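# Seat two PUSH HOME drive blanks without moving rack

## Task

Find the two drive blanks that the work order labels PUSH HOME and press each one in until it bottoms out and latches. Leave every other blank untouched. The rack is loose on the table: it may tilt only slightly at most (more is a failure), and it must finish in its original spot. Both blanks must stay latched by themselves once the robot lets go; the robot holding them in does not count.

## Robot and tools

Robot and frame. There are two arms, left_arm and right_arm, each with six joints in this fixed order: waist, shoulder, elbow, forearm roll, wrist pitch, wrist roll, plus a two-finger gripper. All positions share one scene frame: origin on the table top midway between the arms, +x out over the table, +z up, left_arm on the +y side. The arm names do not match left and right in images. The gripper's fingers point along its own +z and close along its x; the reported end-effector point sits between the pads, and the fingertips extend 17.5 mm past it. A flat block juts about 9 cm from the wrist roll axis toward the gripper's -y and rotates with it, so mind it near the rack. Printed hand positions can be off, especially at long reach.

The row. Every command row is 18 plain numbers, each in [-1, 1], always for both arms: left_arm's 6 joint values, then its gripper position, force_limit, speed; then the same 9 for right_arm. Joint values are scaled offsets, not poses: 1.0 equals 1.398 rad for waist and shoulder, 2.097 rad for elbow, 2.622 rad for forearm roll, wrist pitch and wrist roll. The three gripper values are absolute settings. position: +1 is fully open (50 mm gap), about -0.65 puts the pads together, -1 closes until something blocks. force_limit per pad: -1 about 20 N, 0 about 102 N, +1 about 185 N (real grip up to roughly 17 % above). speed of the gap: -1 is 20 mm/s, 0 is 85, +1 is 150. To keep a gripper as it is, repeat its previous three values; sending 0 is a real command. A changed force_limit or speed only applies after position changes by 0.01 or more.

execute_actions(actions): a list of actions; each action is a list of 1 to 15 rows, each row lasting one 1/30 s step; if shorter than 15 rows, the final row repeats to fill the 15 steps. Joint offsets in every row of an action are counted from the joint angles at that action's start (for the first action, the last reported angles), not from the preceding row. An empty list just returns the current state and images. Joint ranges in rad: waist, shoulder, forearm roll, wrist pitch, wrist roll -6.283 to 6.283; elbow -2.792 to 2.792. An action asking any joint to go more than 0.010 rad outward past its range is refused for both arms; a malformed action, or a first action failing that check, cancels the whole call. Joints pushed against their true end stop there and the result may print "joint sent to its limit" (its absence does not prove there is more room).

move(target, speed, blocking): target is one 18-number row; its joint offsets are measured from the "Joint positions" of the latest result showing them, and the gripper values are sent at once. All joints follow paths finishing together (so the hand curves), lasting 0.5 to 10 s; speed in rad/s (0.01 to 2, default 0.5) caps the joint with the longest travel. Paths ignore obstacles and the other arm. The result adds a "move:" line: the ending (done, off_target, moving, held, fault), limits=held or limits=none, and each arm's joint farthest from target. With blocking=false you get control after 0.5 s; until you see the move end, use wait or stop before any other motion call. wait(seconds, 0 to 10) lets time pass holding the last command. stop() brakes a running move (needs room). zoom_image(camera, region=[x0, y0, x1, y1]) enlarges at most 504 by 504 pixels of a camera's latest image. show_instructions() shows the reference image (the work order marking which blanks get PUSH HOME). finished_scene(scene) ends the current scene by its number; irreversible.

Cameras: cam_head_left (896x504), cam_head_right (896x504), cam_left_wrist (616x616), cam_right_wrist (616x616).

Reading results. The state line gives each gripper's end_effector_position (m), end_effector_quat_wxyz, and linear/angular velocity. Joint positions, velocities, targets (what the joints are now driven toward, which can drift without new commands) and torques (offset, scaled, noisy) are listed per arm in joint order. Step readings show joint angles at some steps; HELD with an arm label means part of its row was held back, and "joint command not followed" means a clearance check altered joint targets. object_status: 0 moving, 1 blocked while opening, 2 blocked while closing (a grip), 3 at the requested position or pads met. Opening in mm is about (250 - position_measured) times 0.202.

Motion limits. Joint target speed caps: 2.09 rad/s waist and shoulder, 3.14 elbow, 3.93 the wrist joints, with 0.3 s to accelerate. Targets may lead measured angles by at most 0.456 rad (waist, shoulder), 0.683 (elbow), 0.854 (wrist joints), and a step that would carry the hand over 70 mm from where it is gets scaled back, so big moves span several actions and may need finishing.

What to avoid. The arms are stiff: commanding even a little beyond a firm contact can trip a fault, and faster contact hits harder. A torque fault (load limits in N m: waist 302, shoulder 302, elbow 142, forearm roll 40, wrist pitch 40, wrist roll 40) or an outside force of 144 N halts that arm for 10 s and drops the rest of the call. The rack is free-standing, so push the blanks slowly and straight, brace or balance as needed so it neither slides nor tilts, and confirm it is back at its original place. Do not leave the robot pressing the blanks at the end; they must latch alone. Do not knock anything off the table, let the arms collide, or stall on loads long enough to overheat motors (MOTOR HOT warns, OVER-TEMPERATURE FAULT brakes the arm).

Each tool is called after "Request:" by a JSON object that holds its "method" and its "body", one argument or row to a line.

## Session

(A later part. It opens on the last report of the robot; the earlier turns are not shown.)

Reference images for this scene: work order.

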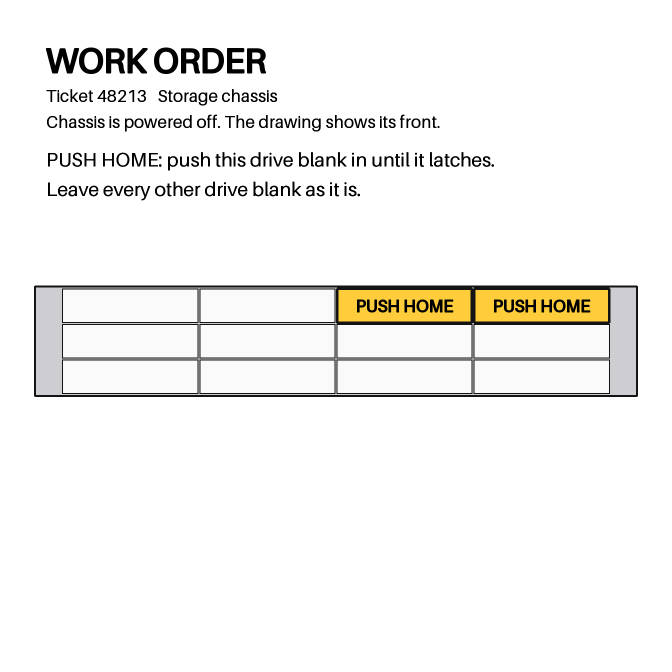

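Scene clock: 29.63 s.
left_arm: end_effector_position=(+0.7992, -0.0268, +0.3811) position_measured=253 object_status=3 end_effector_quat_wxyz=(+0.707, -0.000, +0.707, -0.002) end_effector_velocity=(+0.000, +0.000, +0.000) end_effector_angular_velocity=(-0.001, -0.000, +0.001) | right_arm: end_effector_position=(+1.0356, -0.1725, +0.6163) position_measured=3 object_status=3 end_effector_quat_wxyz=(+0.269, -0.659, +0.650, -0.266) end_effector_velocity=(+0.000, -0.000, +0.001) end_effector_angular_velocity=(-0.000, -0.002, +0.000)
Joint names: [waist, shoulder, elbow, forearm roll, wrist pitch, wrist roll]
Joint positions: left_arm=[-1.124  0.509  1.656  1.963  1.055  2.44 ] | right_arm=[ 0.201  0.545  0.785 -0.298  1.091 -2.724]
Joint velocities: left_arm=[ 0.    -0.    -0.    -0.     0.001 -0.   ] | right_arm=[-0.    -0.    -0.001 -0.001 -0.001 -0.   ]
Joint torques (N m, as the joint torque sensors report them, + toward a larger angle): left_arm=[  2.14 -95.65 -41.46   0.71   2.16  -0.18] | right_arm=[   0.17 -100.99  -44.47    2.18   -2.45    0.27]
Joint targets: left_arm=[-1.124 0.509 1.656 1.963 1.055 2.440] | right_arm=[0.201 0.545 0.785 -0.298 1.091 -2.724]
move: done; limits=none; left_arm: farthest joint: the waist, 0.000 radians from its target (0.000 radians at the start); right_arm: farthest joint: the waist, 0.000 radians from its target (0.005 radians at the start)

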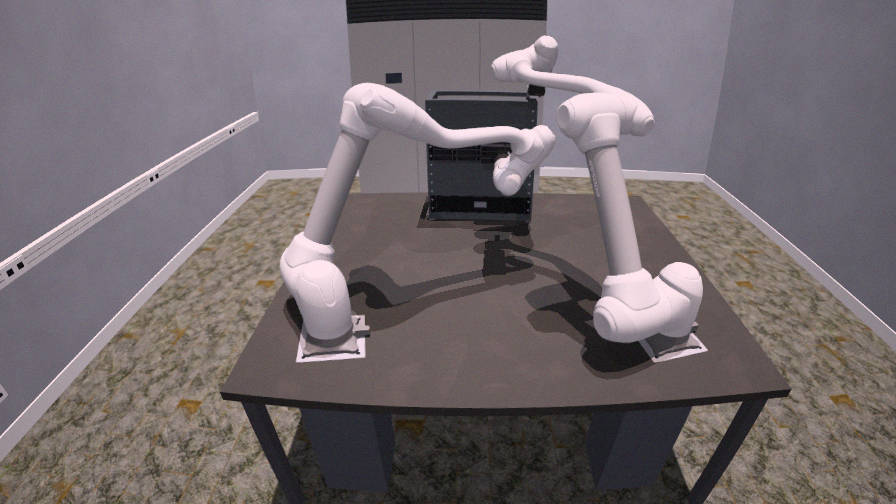

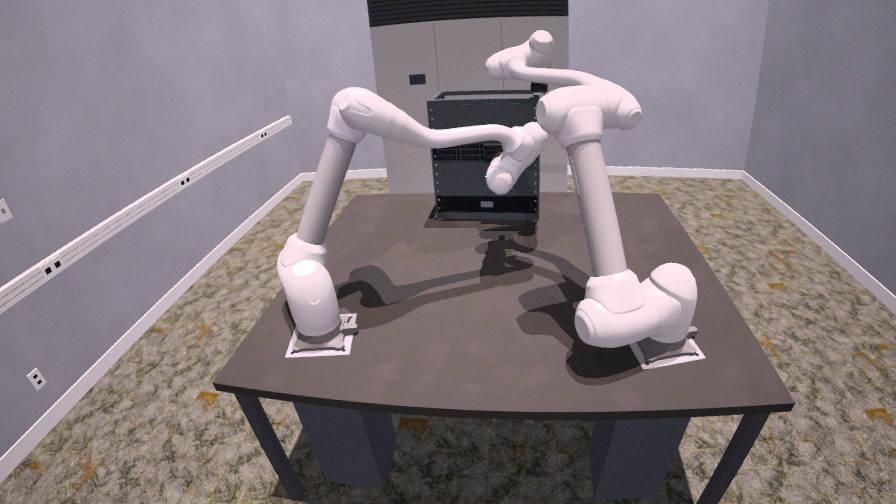

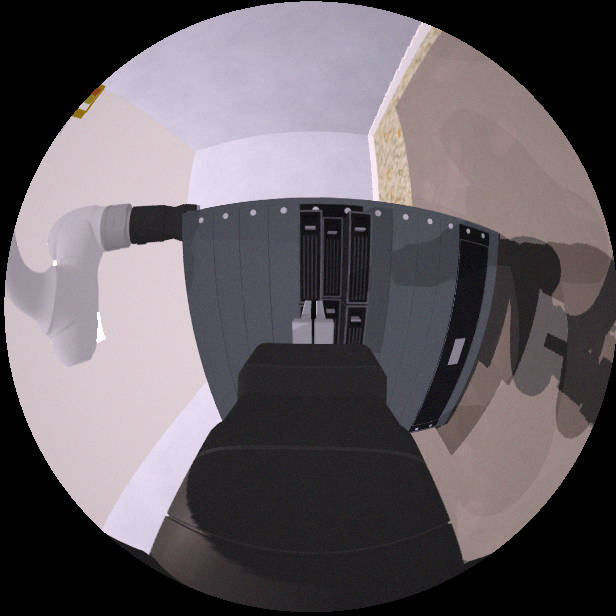

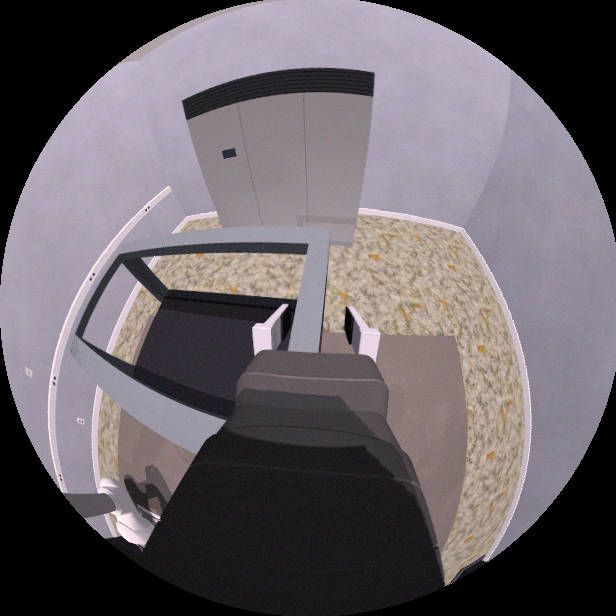

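Request:
{"method": "execute_actions", "body": {
  "actions": [
    [[0,0,0,0,0,0,-1,0,1, 0.004,0,0,0,0,0,1,0.3,1]],
    [[0,0,0,0,0,0,-1,0,1, 0,0,0,0,0,0,0.45,0.3,-0.5]],
    [[0,0,0,0,0,0,-1,0,1, 0,0,0,0,0,0,0.45,0.3,-0.5]]
  ]
}}

Scene clock: 32.20 s.
left_arm: end_effector_position=(+0.7992, -0.0269, +0.3811) position_measured=253 object_status=3 end_effector_quat_wxyz=(+0.707, -0.000, +0.707, -0.002) end_effector_velocity=(+0.000, -0.000, -0.000) end_effector_angular_velocity=(-0.000, +0.001, -0.000) | right_arm: end_effector_position=(+1.0335, -0.1666, +0.6164) position_measured=85 object_status=3 end_effector_quat_wxyz=(+0.270, -0.661, +0.648, -0.265) end_effector_velocity=(+0.000, -0.000, +0.001) end_effector_angular_velocity=(-0.000, -0.001, -0.001)
Joint names: [waist, shoulder, elbow, forearm roll, wrist pitch, wrist roll]
Joint positions: left_arm=[-1.124  0.509  1.656  1.963  1.055  2.44 ] | right_arm=[ 0.207  0.545  0.785 -0.298  1.091 -2.724]
Joint velocities: left_arm=[ 0.     0.    -0.    -0.    -0.001 -0.   ] | right_arm=[ 0.    -0.    -0.001 -0.001  0.     0.   ]
Joint torques (N m, as the joint torque sensors report them, + toward a larger angle): left_arm=[  0.9  -94.9  -41.02   0.17   2.12  -0.23] | right_arm=[ -13.19 -103.24  -43.08   -0.99   -0.2     0.59]
Joint targets: left_arm=[-1.124 0.509 1.656 1.963 1.055 2.440] | right_arm=[0.207 0.545 0.785 -0.298 1.091 -2.724]
Step readings (joint positions; steps 1 to 15: 1st action; 16 to 30: 2nd action; 31 to 45: 3rd action):
0: left_arm=[-1.124 0.509 1.656 1.963 1.055 2.440] | right_arm=[0.201 0.545 0.785 -0.298 1.091 -2.724]
1: left_arm=[-1.124 0.509 1.656 1.963 1.055 2.440] | right_arm=[0.201 0.545 0.785 -0.298 1.091 -2.724]
2: left_arm=[-1.124 0.509 1.656 1.963 1.055 2.440] | right_arm=[0.204 0.545 0.785 -0.298 1.091 -2.724]
4: left_arm=[-1.124 0.509 1.656 1.963 1.055 2.440] | right_arm=[0.206 0.545 0.785 -0.298 1.091 -2.724]
8: left_arm=[-1.124 0.509 1.656 1.963 1.055 2.440] | right_arm=[0.206 0.545 0.785 -0.298 1.091 -2.724]
15: left_arm=[-1.124 0.509 1.656 1.963 1.055 2.440] | right_arm=[0.207 0.545 0.785 -0.298 1.091 -2.724]
16: left_arm=[-1.124 0.509 1.656 1.963 1.055 2.440] | right_arm=[0.207 0.545 0.785 -0.298 1.091 -2.724]
17: left_arm=[-1.124 0.509 1.656 1.963 1.055 2.440] | right_arm=[0.207 0.545 0.785 -0.298 1.091 -2.724]
19: left_arm=[-1.124 0.509 1.656 1.963 1.055 2.440] | right_arm=[0.207 0.545 0.785 -0.298 1.091 -2.724]
23: left_arm=[-1.124 0.509 1.656 1.963 1.055 2.440] | right_arm=[0.207 0.545 0.785 -0.298 1.091 -2.724]
30: left_arm=[-1.124 0.509 1.656 1.963 1.055 2.440] | right_arm=[0.207 0.545 0.785 -0.298 1.091 -2.724]
31: left_arm=[-1.124 0.509 1.656 1.963 1.055 2.440] | right_arm=[0.207 0.545 0.785 -0.298 1.091 -2.724]
32: left_arm=[-1.124 0.509 1.656 1.963 1.055 2.440] | right_arm=[0.207 0.545 0.785 -0.298 1.091 -2.724]
34: left_arm=[-1.124 0.509 1.656 1.963 1.055 2.440] | right_arm=[0.207 0.545 0.785 -0.298 1.091 -2.724]
38: left_arm=[-1.124 0.509 1.656 1.963 1.055 2.440] | right_arm=[0.207 0.545 0.785 -0.298 1.091 -2.724]
45: Joint positions above

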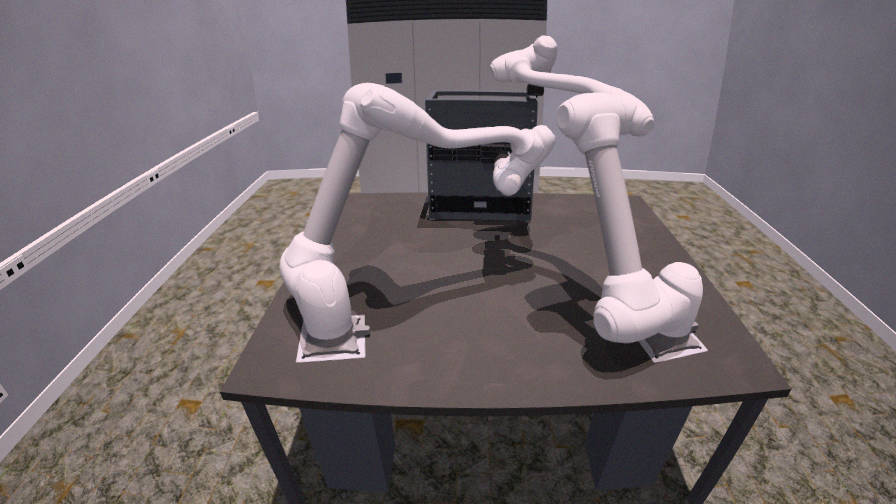

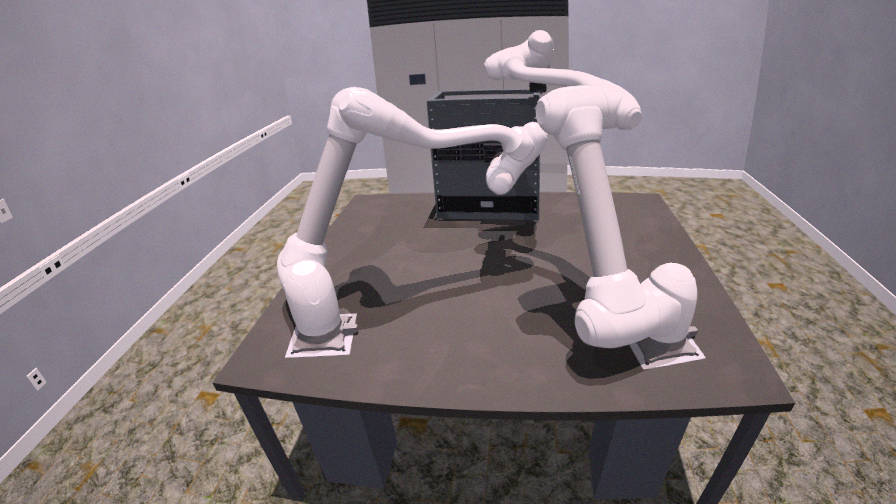

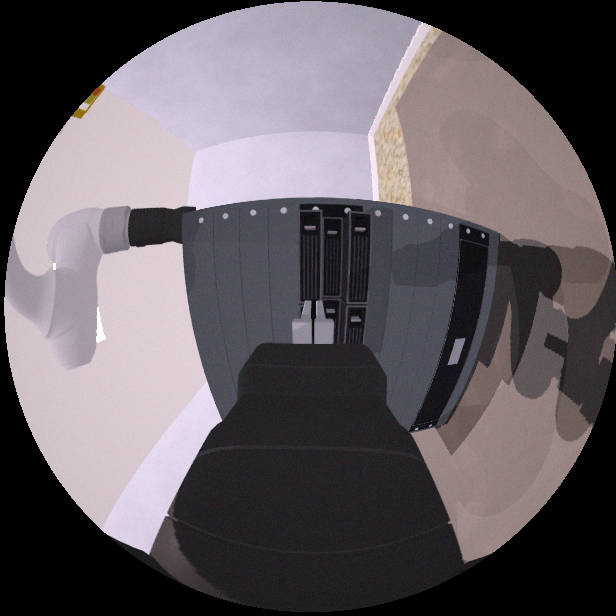

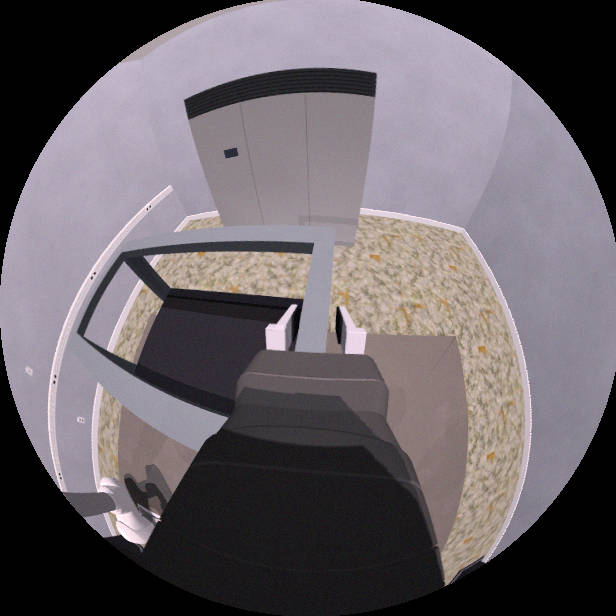

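Request:
{"method": "execute_actions", "body": {
  "actions": [
    [[0,0,0,0,0,0,-1,0,1, -0.003,0,0,0,0,0,0.45,0.3,-0.5]],
    [[0,0,0,0,0,0,-1,0,1, 0,0,0,0,0,0,0.2,0.3,-0.8]],
    [[0,0,0,0,0,0,-1,0,1, 0,0,0,0,0,0,0.2,0.3,-0.8]]
  ]
}}

Scene clock: 35.07 s.
left_arm: end_effector_position=(+0.7992, -0.0269, +0.3811) position_measured=253 object_status=3 end_effector_quat_wxyz=(+0.707, -0.000, +0.707, -0.002) end_effector_velocity=(-0.000, -0.000, -0.000) end_effector_angular_velocity=(+0.001, +0.001, -0.001) | right_arm: end_effector_position=(+1.0348, -0.1701, +0.6163) position_measured=122 object_status=3 end_effector_quat_wxyz=(+0.269, -0.660, +0.649, -0.266) end_effector_velocity=(+0.000, +0.000, -0.000) end_effector_angular_velocity=(-0.000, -0.001, +0.000)
Joint names: [waist, shoulder, elbow, forearm roll, wrist pitch, wrist roll]
Joint positions: left_arm=[-1.124  0.509  1.656  1.963  1.055  2.44 ] | right_arm=[ 0.203  0.545  0.785 -0.298  1.091 -2.724]
Joint velocities: left_arm=[ 0.    -0.     0.001  0.001 -0.001 -0.   ] | right_arm=[-0.     0.     0.    -0.    -0.001 -0.   ]
Joint torques (N m, as the joint torque sensors report them, + toward a larger angle): left_arm=[  0.29 -95.81 -40.78   0.61   2.21   0.02] | right_arm=[-142.21 -113.89  -39.81  -30.56   11.25    2.55]
Joint targets: left_arm=[-1.124 0.509 1.656 1.963 1.055 2.440] | right_arm=[0.203 0.545 0.785 -0.298 1.091 -2.724]
Step readings (joint positions; steps 1 to 15: 1st action; 16 to 30: 2nd action; 31 to 45: 3rd action):
0: left_arm=[-1.124 0.509 1.656 1.963 1.055 2.440] | right_arm=[0.207 0.545 0.785 -0.298 1.091 -2.724]
1: left_arm=[-1.124 0.509 1.656 1.963 1.055 2.440] | right_arm=[0.206 0.545 0.785 -0.298 1.091 -2.724]
2: left_arm=[-1.124 0.509 1.656 1.963 1.055 2.440] | right_arm=[0.205 0.545 0.785 -0.298 1.091 -2.724]
4: left_arm=[-1.124 0.509 1.656 1.963 1.055 2.440] | right_arm=[0.204 0.545 0.785 -0.297 1.091 -2.724]
8: left_arm=[-1.124 0.509 1.656 1.963 1.055 2.440] | right_arm=[0.203 0.545 0.785 -0.298 1.091 -2.724]
15: left_arm=[-1.124 0.509 1.656 1.963 1.055 2.440] | right_arm=[0.203 0.545 0.785 -0.298 1.091 -2.724]
16: left_arm=[-1.124 0.509 1.656 1.963 1.055 2.440] | right_arm=[0.203 0.545 0.785 -0.298 1.091 -2.724]
17: left_arm=[-1.124 0.509 1.656 1.963 1.055 2.440] | right_arm=[0.203 0.545 0.785 -0.298 1.091 -2.724]
19: left_arm=[-1.124 0.509 1.656 1.963 1.055 2.440] | right_arm=[0.203 0.545 0.785 -0.298 1.091 -2.724]
23: left_arm=[-1.124 0.509 1.656 1.963 1.055 2.440] | right_arm=[0.203 0.545 0.785 -0.298 1.091 -2.724]
30: left_arm=[-1.124 0.509 1.656 1.963 1.055 2.440] | right_arm=[0.203 0.545 0.785 -0.298 1.091 -2.724]
31: left_arm=[-1.124 0.509 1.656 1.963 1.055 2.440] | right_arm=[0.203 0.545 0.785 -0.298 1.091 -2.724]
32: left_arm=[-1.124 0.509 1.656 1.963 1.055 2.440] | right_arm=[0.203 0.545 0.785 -0.298 1.091 -2.724]
34: left_arm=[-1.124 0.509 1.656 1.963 1.055 2.440] | right_arm=[0.203 0.545 0.785 -0.298 1.091 -2.724]
38: left_arm=[-1.124 0.509 1.656 1.963 1.055 2.440] | right_arm=[0.203 0.545 0.785 -0.298 1.091 -2.724]
45: Joint positions above

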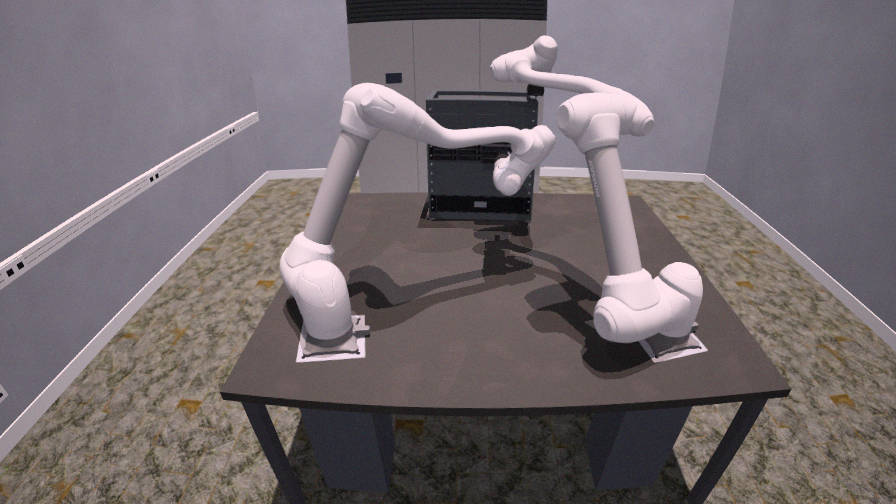

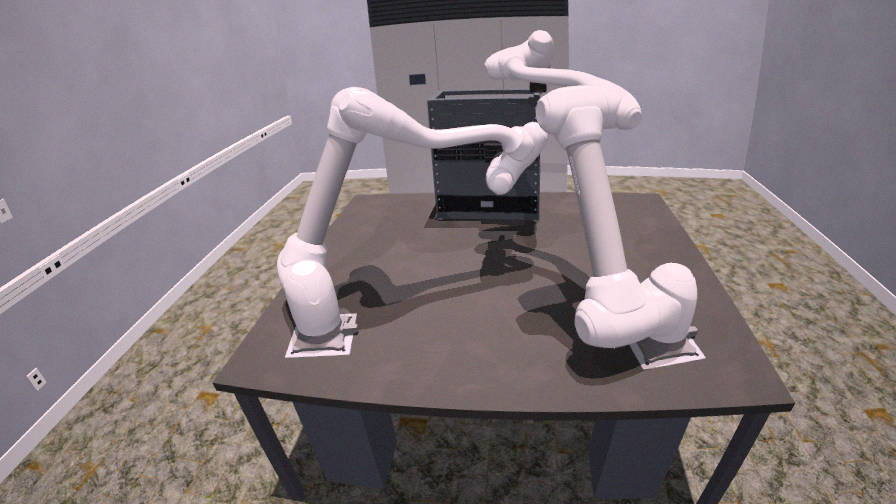

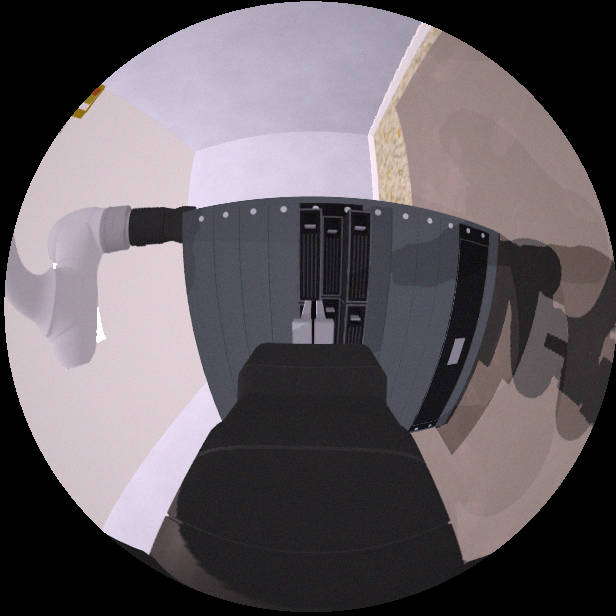

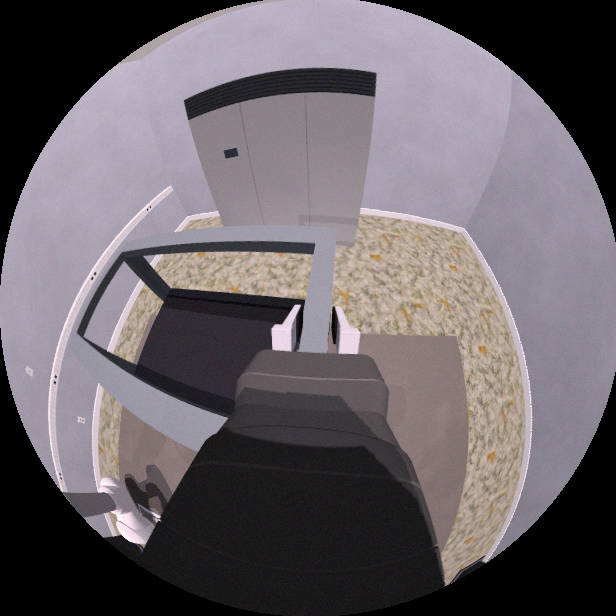

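Request:
{"method": "execute_actions", "body": {
  "actions": [
    [[0,0,0,0,0,0,-1,0,1, 0.003,0,0,0,0,0,0.2,0.3,-0.8]]
  ]
}}

Scene clock: 38.10 s.
left_arm: end_effector_position=(+0.7992, -0.0269, +0.3811) position_measured=253 object_status=3 end_effector_quat_wxyz=(+0.707, -0.000, +0.707, -0.002) end_effector_velocity=(-0.000, -0.000, +0.001) end_effector_angular_velocity=(-0.002, -0.000, +0.000) | right_arm: end_effector_position=(+1.0334, -0.1661, +0.6163) position_measured=122 object_status=3 end_effector_quat_wxyz=(+0.270, -0.661, +0.647, -0.265) end_effector_velocity=(-0.000, +0.001, +0.001) end_effector_angular_velocity=(+0.000, -0.001, +0.001)
Joint names: [waist, shoulder, elbow, forearm roll, wrist pitch, wrist roll]
Joint positions: left_arm=[-1.124  0.509  1.656  1.963  1.055  2.44 ] | right_arm=[ 0.207  0.545  0.785 -0.298  1.091 -2.724]
Joint velocities: left_arm=[-0.    -0.    -0.001 -0.001  0.001 -0.001] | right_arm=[ 0.001 -0.    -0.001  0.    -0.    -0.001]
Joint torques (N m, as the joint torque sensors report them, + toward a larger angle): left_arm=[  1.31 -95.86 -40.17   0.25   2.2   -0.29] | right_arm=[ -86.6  -118.58  -38.93  -18.01   11.05    1.6 ]
Joint targets: left_arm=[-1.124 0.509 1.656 1.963 1.055 2.440] | right_arm=[0.207 0.545 0.785 -0.298 1.091 -2.724]
Step readings (joint positions):
0: left_arm=[-1.124 0.509 1.656 1.963 1.055 2.440] | right_arm=[0.203 0.545 0.785 -0.298 1.091 -2.724]
1: left_arm=[-1.124 0.509 1.656 1.963 1.055 2.440] | right_arm=[0.204 0.545 0.785 -0.298 1.091 -2.724]
2: left_arm=[-1.124 0.509 1.656 1.963 1.055 2.440] | right_arm=[0.205 0.545 0.785 -0.298 1.091 -2.724]
4: left_arm=[-1.124 0.509 1.656 1.963 1.055 2.440] | right_arm=[0.207 0.545 0.785 -0.299 1.091 -2.724]
8: left_arm=[-1.124 0.509 1.656 1.963 1.055 2.440] | right_arm=[0.207 0.545 0.785 -0.299 1.091 -2.724]
15: Joint positions above

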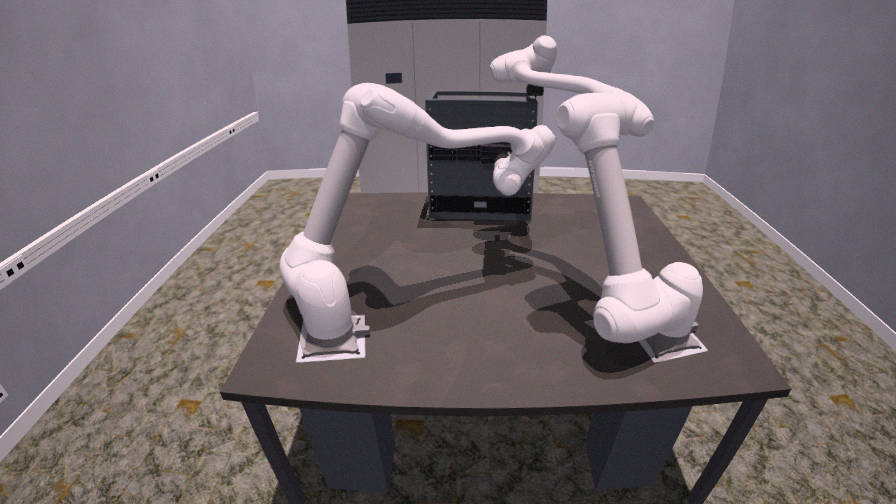

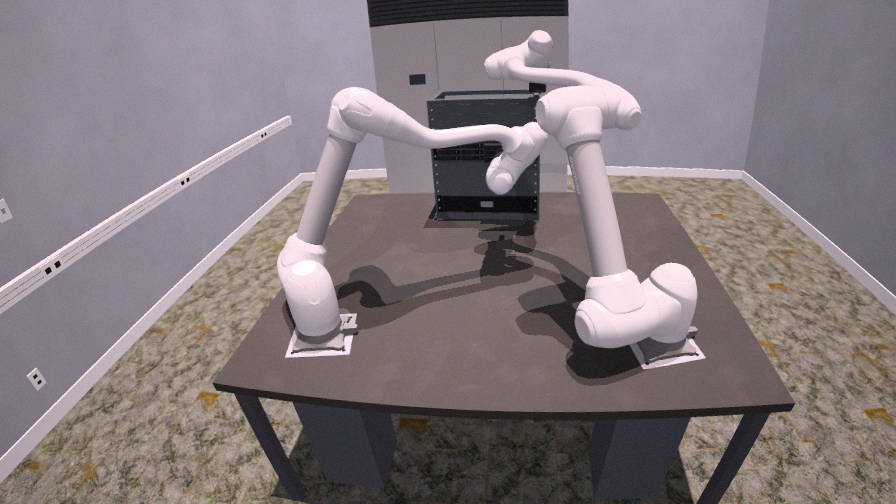

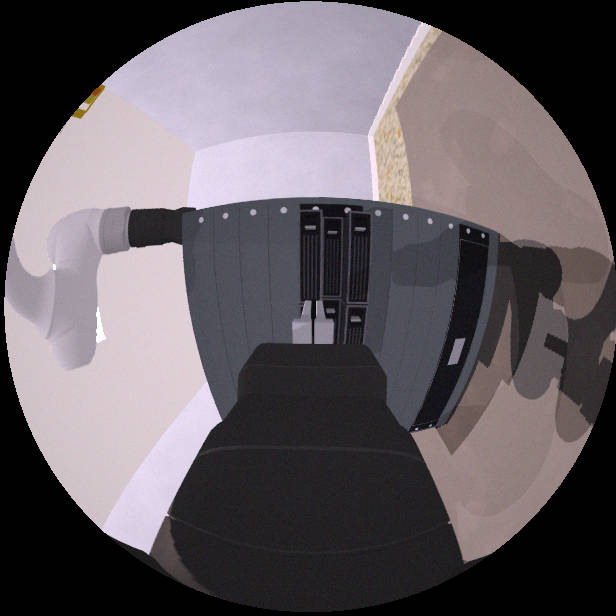

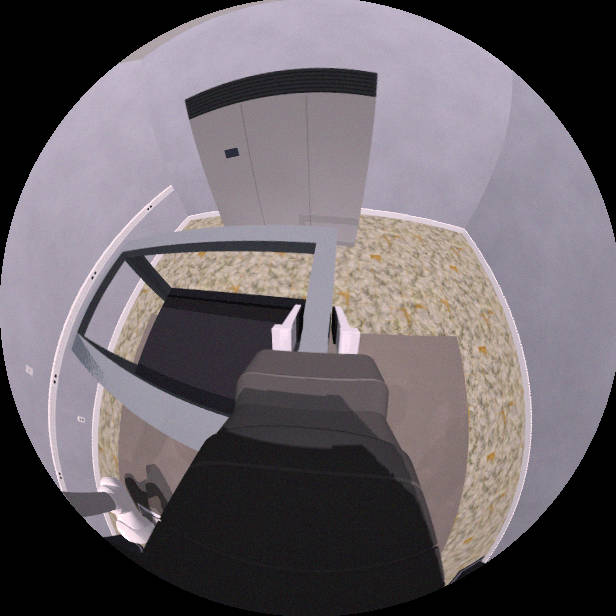

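Request:
{"method": "execute_actions", "body": {
  "actions": [
    [[0,0,0,0,0,0,-1,0,1, 0.004,0,0,0,0,0,0.2,0.3,-0.8]]
  ]
}}

Scene clock: 39.40 s.
left_arm: end_effector_position=(+0.7992, -0.0269, +0.3811) position_measured=253 object_status=3 end_effector_quat_wxyz=(+0.707, -0.000, +0.707, -0.002) end_effector_velocity=(+0.000, +0.000, +0.000) end_effector_angular_velocity=(+0.000, +0.000, +0.000) | right_arm: end_effector_position=(+1.0314, -0.1610, +0.6164) position_measured=122 object_status=3 end_effector_quat_wxyz=(+0.271, -0.663, +0.646, -0.265) end_effector_velocity=(-0.000, +0.002, -0.000) end_effector_angular_velocity=(+0.002, -0.001, +0.002)
Joint names: [waist, shoulder, elbow, forearm roll, wrist pitch, wrist roll]
Joint positions: left_arm=[-1.124  0.509  1.656  1.963  1.055  2.44 ] | right_arm=[ 0.212  0.545  0.785 -0.298  1.091 -2.724]
Joint velocities: left_arm=[ 0.     0.    -0.    -0.    -0.001  0.   ] | right_arm=[ 0.002  0.     0.     0.001 -0.002  0.   ]
Joint torques (N m, as the joint torque sensors report them, + toward a larger angle): left_arm=[  0.24 -95.33 -40.88   0.63   2.27  -0.05] | right_arm=[  46.49 -103.68  -43.93   13.63   -2.41   -0.18]
Joint targets: left_arm=[-1.124 0.509 1.656 1.963 1.055 2.440] | right_arm=[0.213 0.545 0.785 -0.298 1.091 -2.724]
Step readings (joint positions):
0: left_arm=[-1.124 0.509 1.656 1.963 1.055 2.440] | right_arm=[0.207 0.545 0.785 -0.298 1.091 -2.724]
1: left_arm=[-1.124 0.509 1.656 1.963 1.055 2.440] | right_arm=[0.208 0.545 0.785 -0.298 1.091 -2.724]
2: left_arm=[-1.124 0.509 1.656 1.963 1.055 2.440] | right_arm=[0.210 0.545 0.785 -0.299 1.091 -2.724]
4: left_arm=[-1.124 0.509 1.656 1.963 1.055 2.440] | right_arm=[0.211 0.545 0.785 -0.299 1.091 -2.724]
8: left_arm=[-1.124 0.509 1.656 1.963 1.055 2.440] | right_arm=[0.212 0.545 0.785 -0.299 1.091 -2.724]
15: Joint positions above

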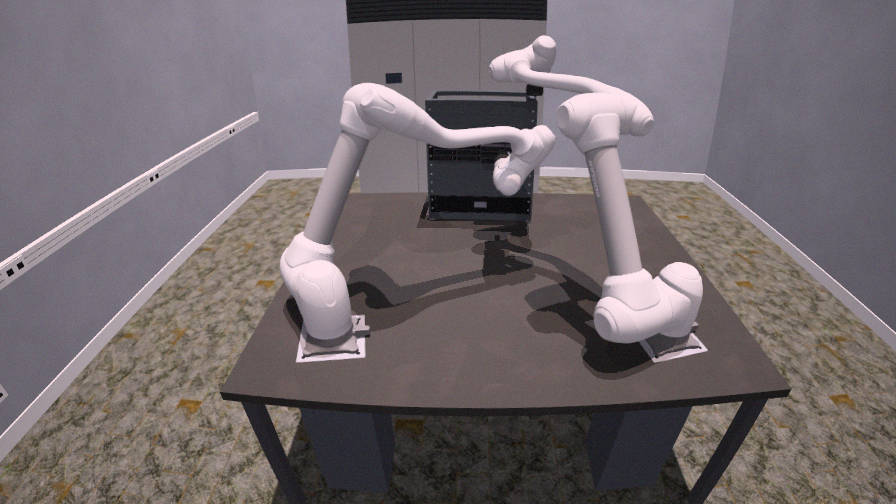

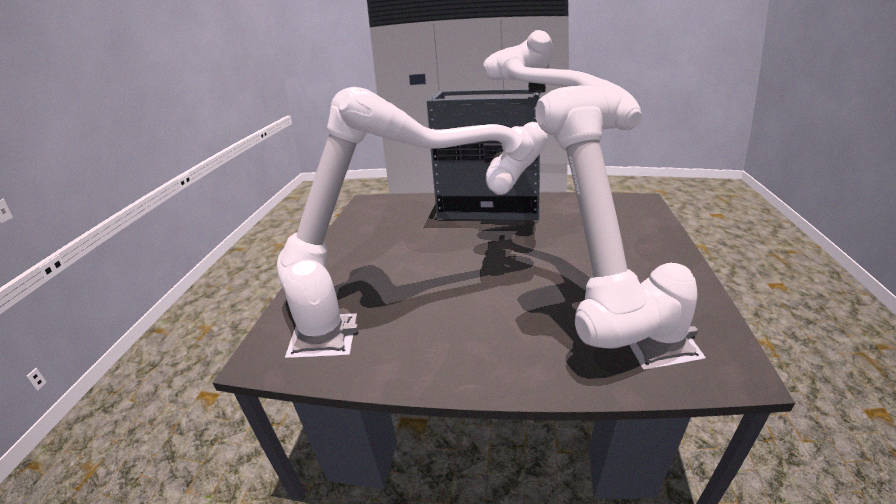

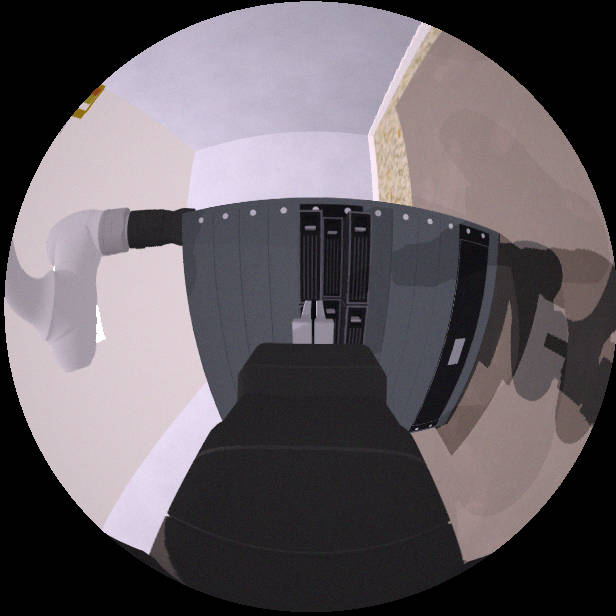

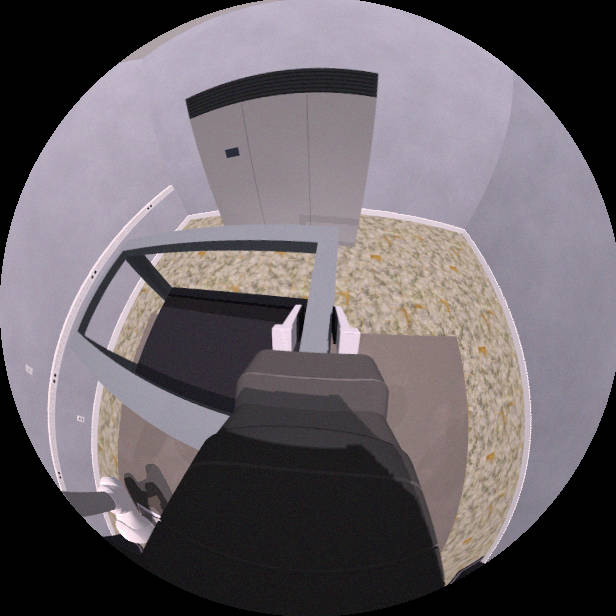

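Request:
{"method": "execute_actions", "body": {
  "actions": [
    [[0,0,0,0,0,0,-1,0,1, -0.0009,0,0,0,0,0,0.2,0.3,-0.8]],
    [[0,0,0,0,0,0,-1,0,1, 0,0,0,0,0,0,-1,0.3,-0.8]]
  ]
}}

Scene clock: 41.20 s.
left_arm: end_effector_position=(+0.7992, -0.0269, +0.3811) position_measured=253 object_status=3 end_effector_quat_wxyz=(+0.707, -0.000, +0.707, -0.002) end_effector_velocity=(-0.000, +0.000, -0.000) end_effector_angular_velocity=(-0.001, +0.000, -0.000) | right_arm: end_effector_position=(+1.0318, -0.1620, +0.6164) position_measured=140 object_status=2 end_effector_quat_wxyz=(+0.270, -0.663, +0.646, -0.265) end_effector_velocity=(+0.000, +0.000, +0.000) end_effector_angular_velocity=(+0.001, -0.000, -0.000)
Joint names: [waist, shoulder, elbow, forearm roll, wrist pitch, wrist roll]
Joint positions: left_arm=[-1.124  0.509  1.656  1.963  1.055  2.44 ] | right_arm=[ 0.211  0.545  0.785 -0.298  1.091 -2.724]
Joint velocities: left_arm=[ 0.    -0.     0.001  0.     0.    -0.002] | right_arm=[-0.     0.    -0.001  0.     0.     0.   ]
Joint torques (N m, as the joint torque sensors report them, + toward a larger angle): left_arm=[  1.52 -94.72 -40.69   0.49   2.37  -0.34] | right_arm=[  17.21 -103.74  -43.65    6.43   -1.05    0.43]
Joint targets: left_arm=[-1.124 0.509 1.656 1.963 1.055 2.440] | right_arm=[0.211 0.545 0.785 -0.298 1.091 -2.724]
Step readings (joint positions; steps 1 to 15: 1st action; 16 to 30: 2nd action):
0: left_arm=[-1.124 0.509 1.656 1.963 1.055 2.440] | right_arm=[0.213 0.545 0.785 -0.298 1.091 -2.724]
1: left_arm=[-1.124 0.509 1.656 1.963 1.055 2.440] | right_arm=[0.213 0.545 0.785 -0.298 1.091 -2.724]
2: left_arm=[-1.124 0.509 1.656 1.963 1.055 2.440] | right_arm=[0.212 0.545 0.785 -0.298 1.091 -2.724]
4: left_arm=[-1.124 0.509 1.656 1.963 1.055 2.440] | right_arm=[0.212 0.545 0.785 -0.298 1.091 -2.724]
8: left_arm=[-1.124 0.509 1.656 1.963 1.055 2.440] | right_arm=[0.212 0.545 0.785 -0.298 1.091 -2.724]
15: left_arm=[-1.124 0.509 1.656 1.963 1.055 2.440] | right_arm=[0.211 0.545 0.785 -0.298 1.091 -2.724]
16: left_arm=[-1.124 0.509 1.656 1.963 1.055 2.440] | right_arm=[0.211 0.545 0.785 -0.298 1.091 -2.724]
17: left_arm=[-1.124 0.509 1.656 1.963 1.055 2.440] | right_arm=[0.211 0.545 0.785 -0.298 1.091 -2.724]
19: left_arm=[-1.124 0.509 1.656 1.963 1.055 2.440] | right_arm=[0.211 0.545 0.785 -0.298 1.091 -2.724]
23: left_arm=[-1.124 0.509 1.656 1.963 1.055 2.440] | right_arm=[0.211 0.545 0.785 -0.298 1.091 -2.724]
30: Joint positions above

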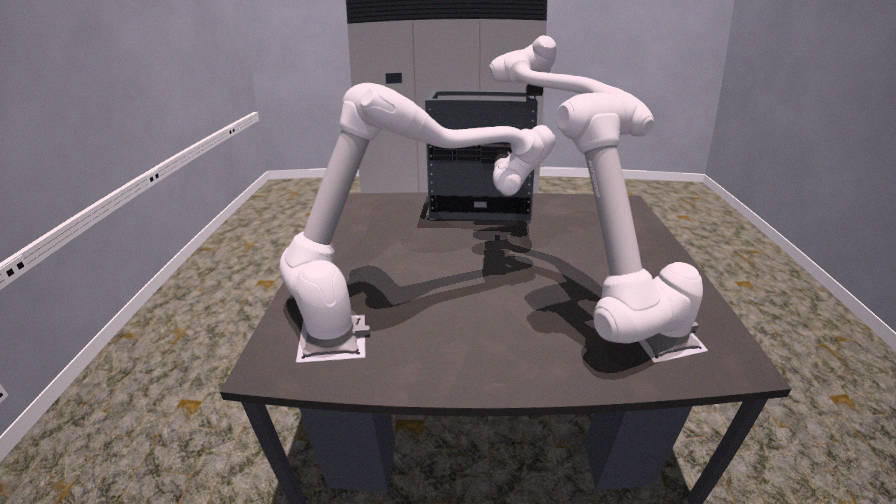

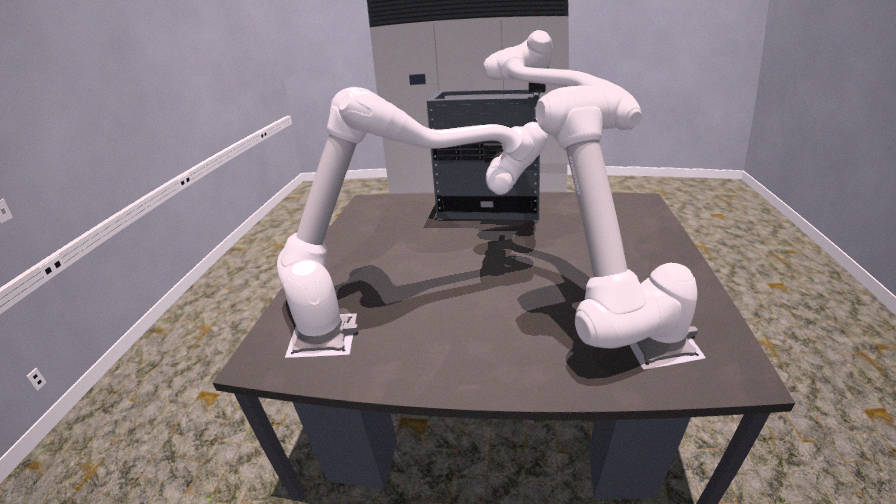

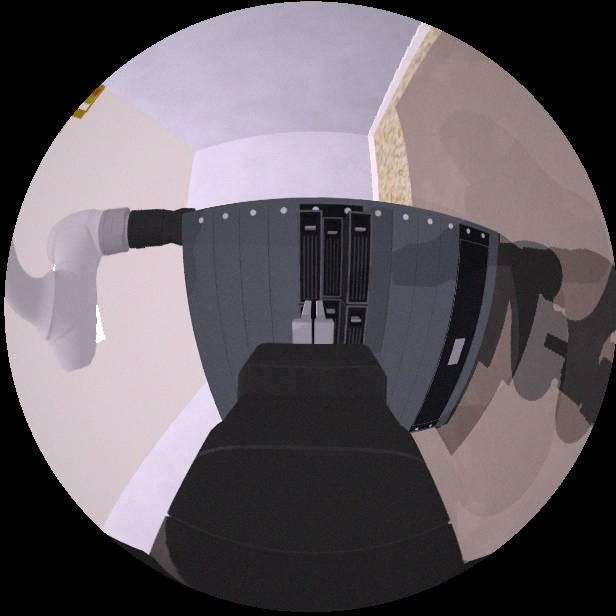

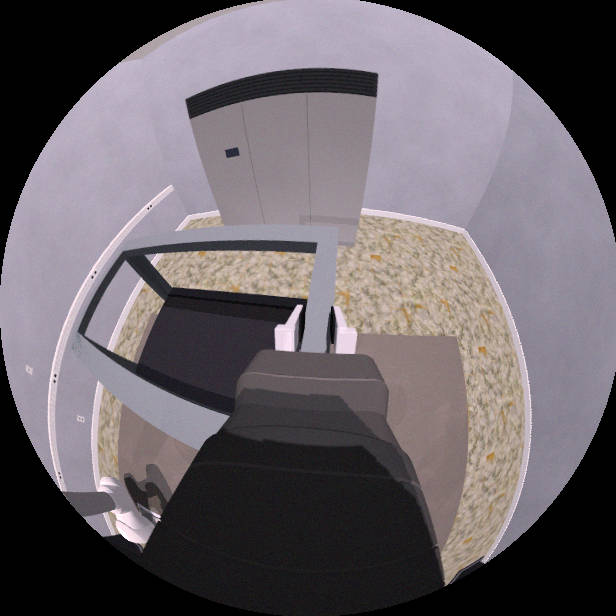

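Request:
{"method": "move", "body": {
  "target": [-0.0221,0.0323,-0.0379,-0.0159,0.0048,0.0187,-1,0,1, -0.0004,0,0,0,0,0,-1,0.3,-0.8],
  "speed": 0.15
}}

Request:
{"method": "zoom_image", "body": {
  "camera": "cam_left_wrist",
  "region": [230,180,430,380]
}}

Scene clock: 48.50 s.
left_arm: end_effector_position=(+0.8002, -0.0694, +0.3828) position_measured=253 object_status=3 end_effector_quat_wxyz=(+0.707, -0.000, +0.707, -0.001) end_effector_velocity=(+0.000, -0.000, -0.000) end_effector_angular_velocity=(-0.000, +0.001, -0.001) | right_arm: end_effector_position=(+1.0320, -0.1625, +0.6164) position_measured=140 object_status=2 end_effector_quat_wxyz=(+0.270, -0.663, +0.646, -0.265) end_effector_velocity=(-0.000, -0.001, +0.000) end_effector_angular_velocity=(-0.002, -0.000, -0.001)
Joint names: [waist, shoulder, elbow, forearm roll, wrist pitch, wrist roll]
Joint positions: left_arm=[-1.155  0.554  1.576  1.922  1.068  2.489] | right_arm=[ 0.211  0.545  0.785 -0.298  1.091 -2.724]
Joint velocities: left_arm=[-0.     0.    -0.     0.    -0.001 -0.   ] | right_arm=[-0.    -0.    -0.    -0.002  0.001 -0.001]
Joint torques (N m, as the joint torque sensors report them, + toward a larger angle): left_arm=[   1.05 -101.19  -41.57    0.4     2.04   -0.03] | right_arm=[   3.61 -103.18  -43.92    2.83   -0.41    0.5 ]
Joint targets: left_arm=[-1.155 0.554 1.576 1.922 1.068 2.489] | right_arm=[0.211 0.545 0.785 -0.298 1.091 -2.724]
move: done; limits=none; left_arm: farthest joint: the waist, 0.000 radians from its target (0.031 radians at the start); right_arm: farthest joint: the waist, 0.000 radians from its target (0.001 radians at the start)

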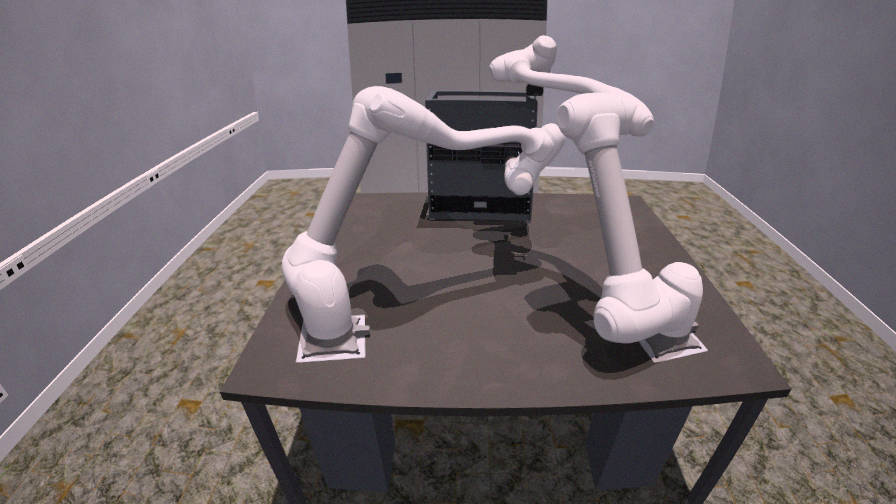

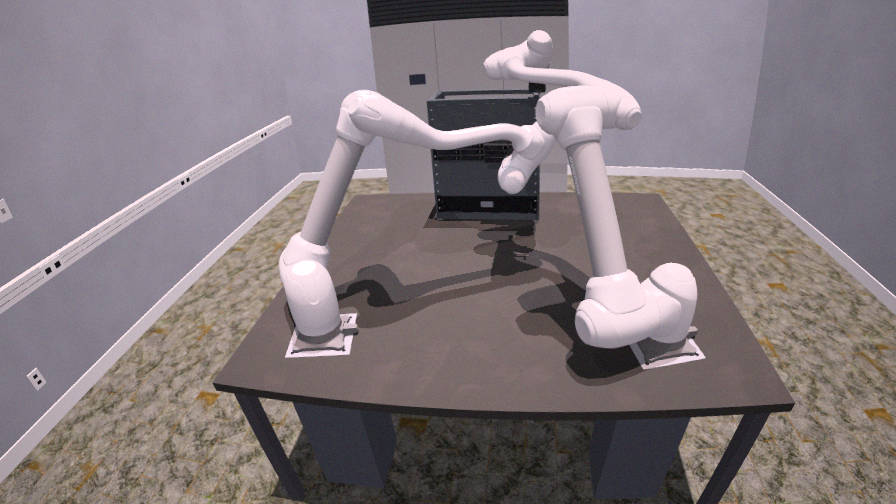

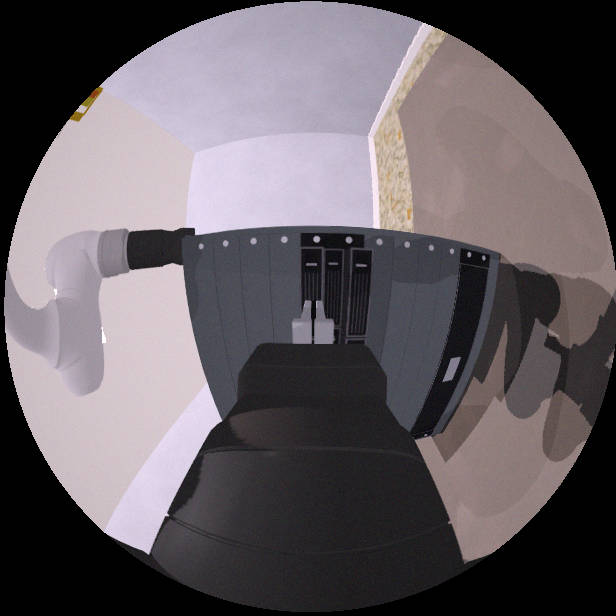

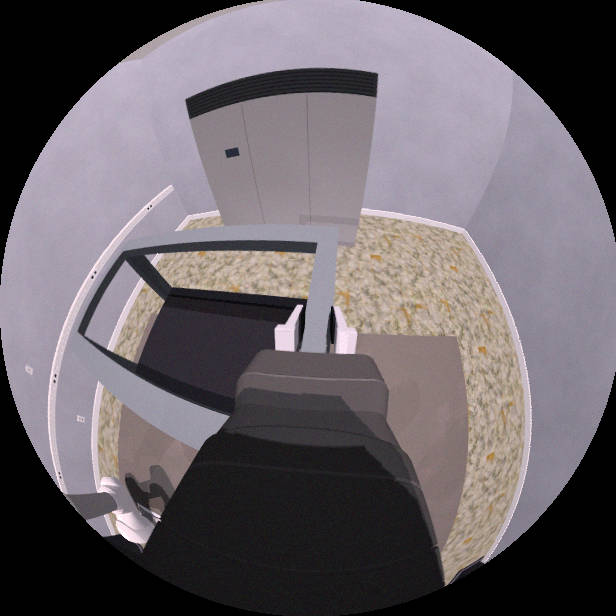

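Region (230, 180, 430, 380) of cam_left_wrist's 616x616 image, scaled by 2.520, with more detail than that image has.

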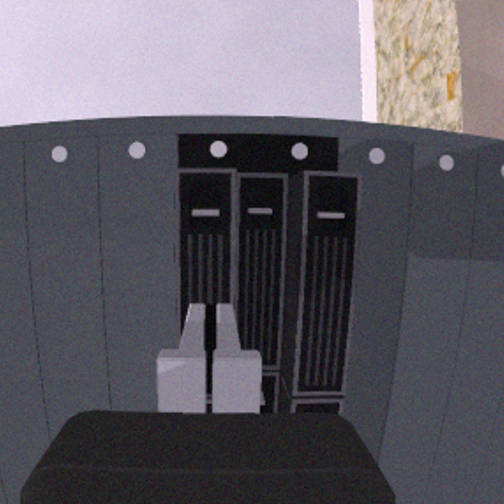

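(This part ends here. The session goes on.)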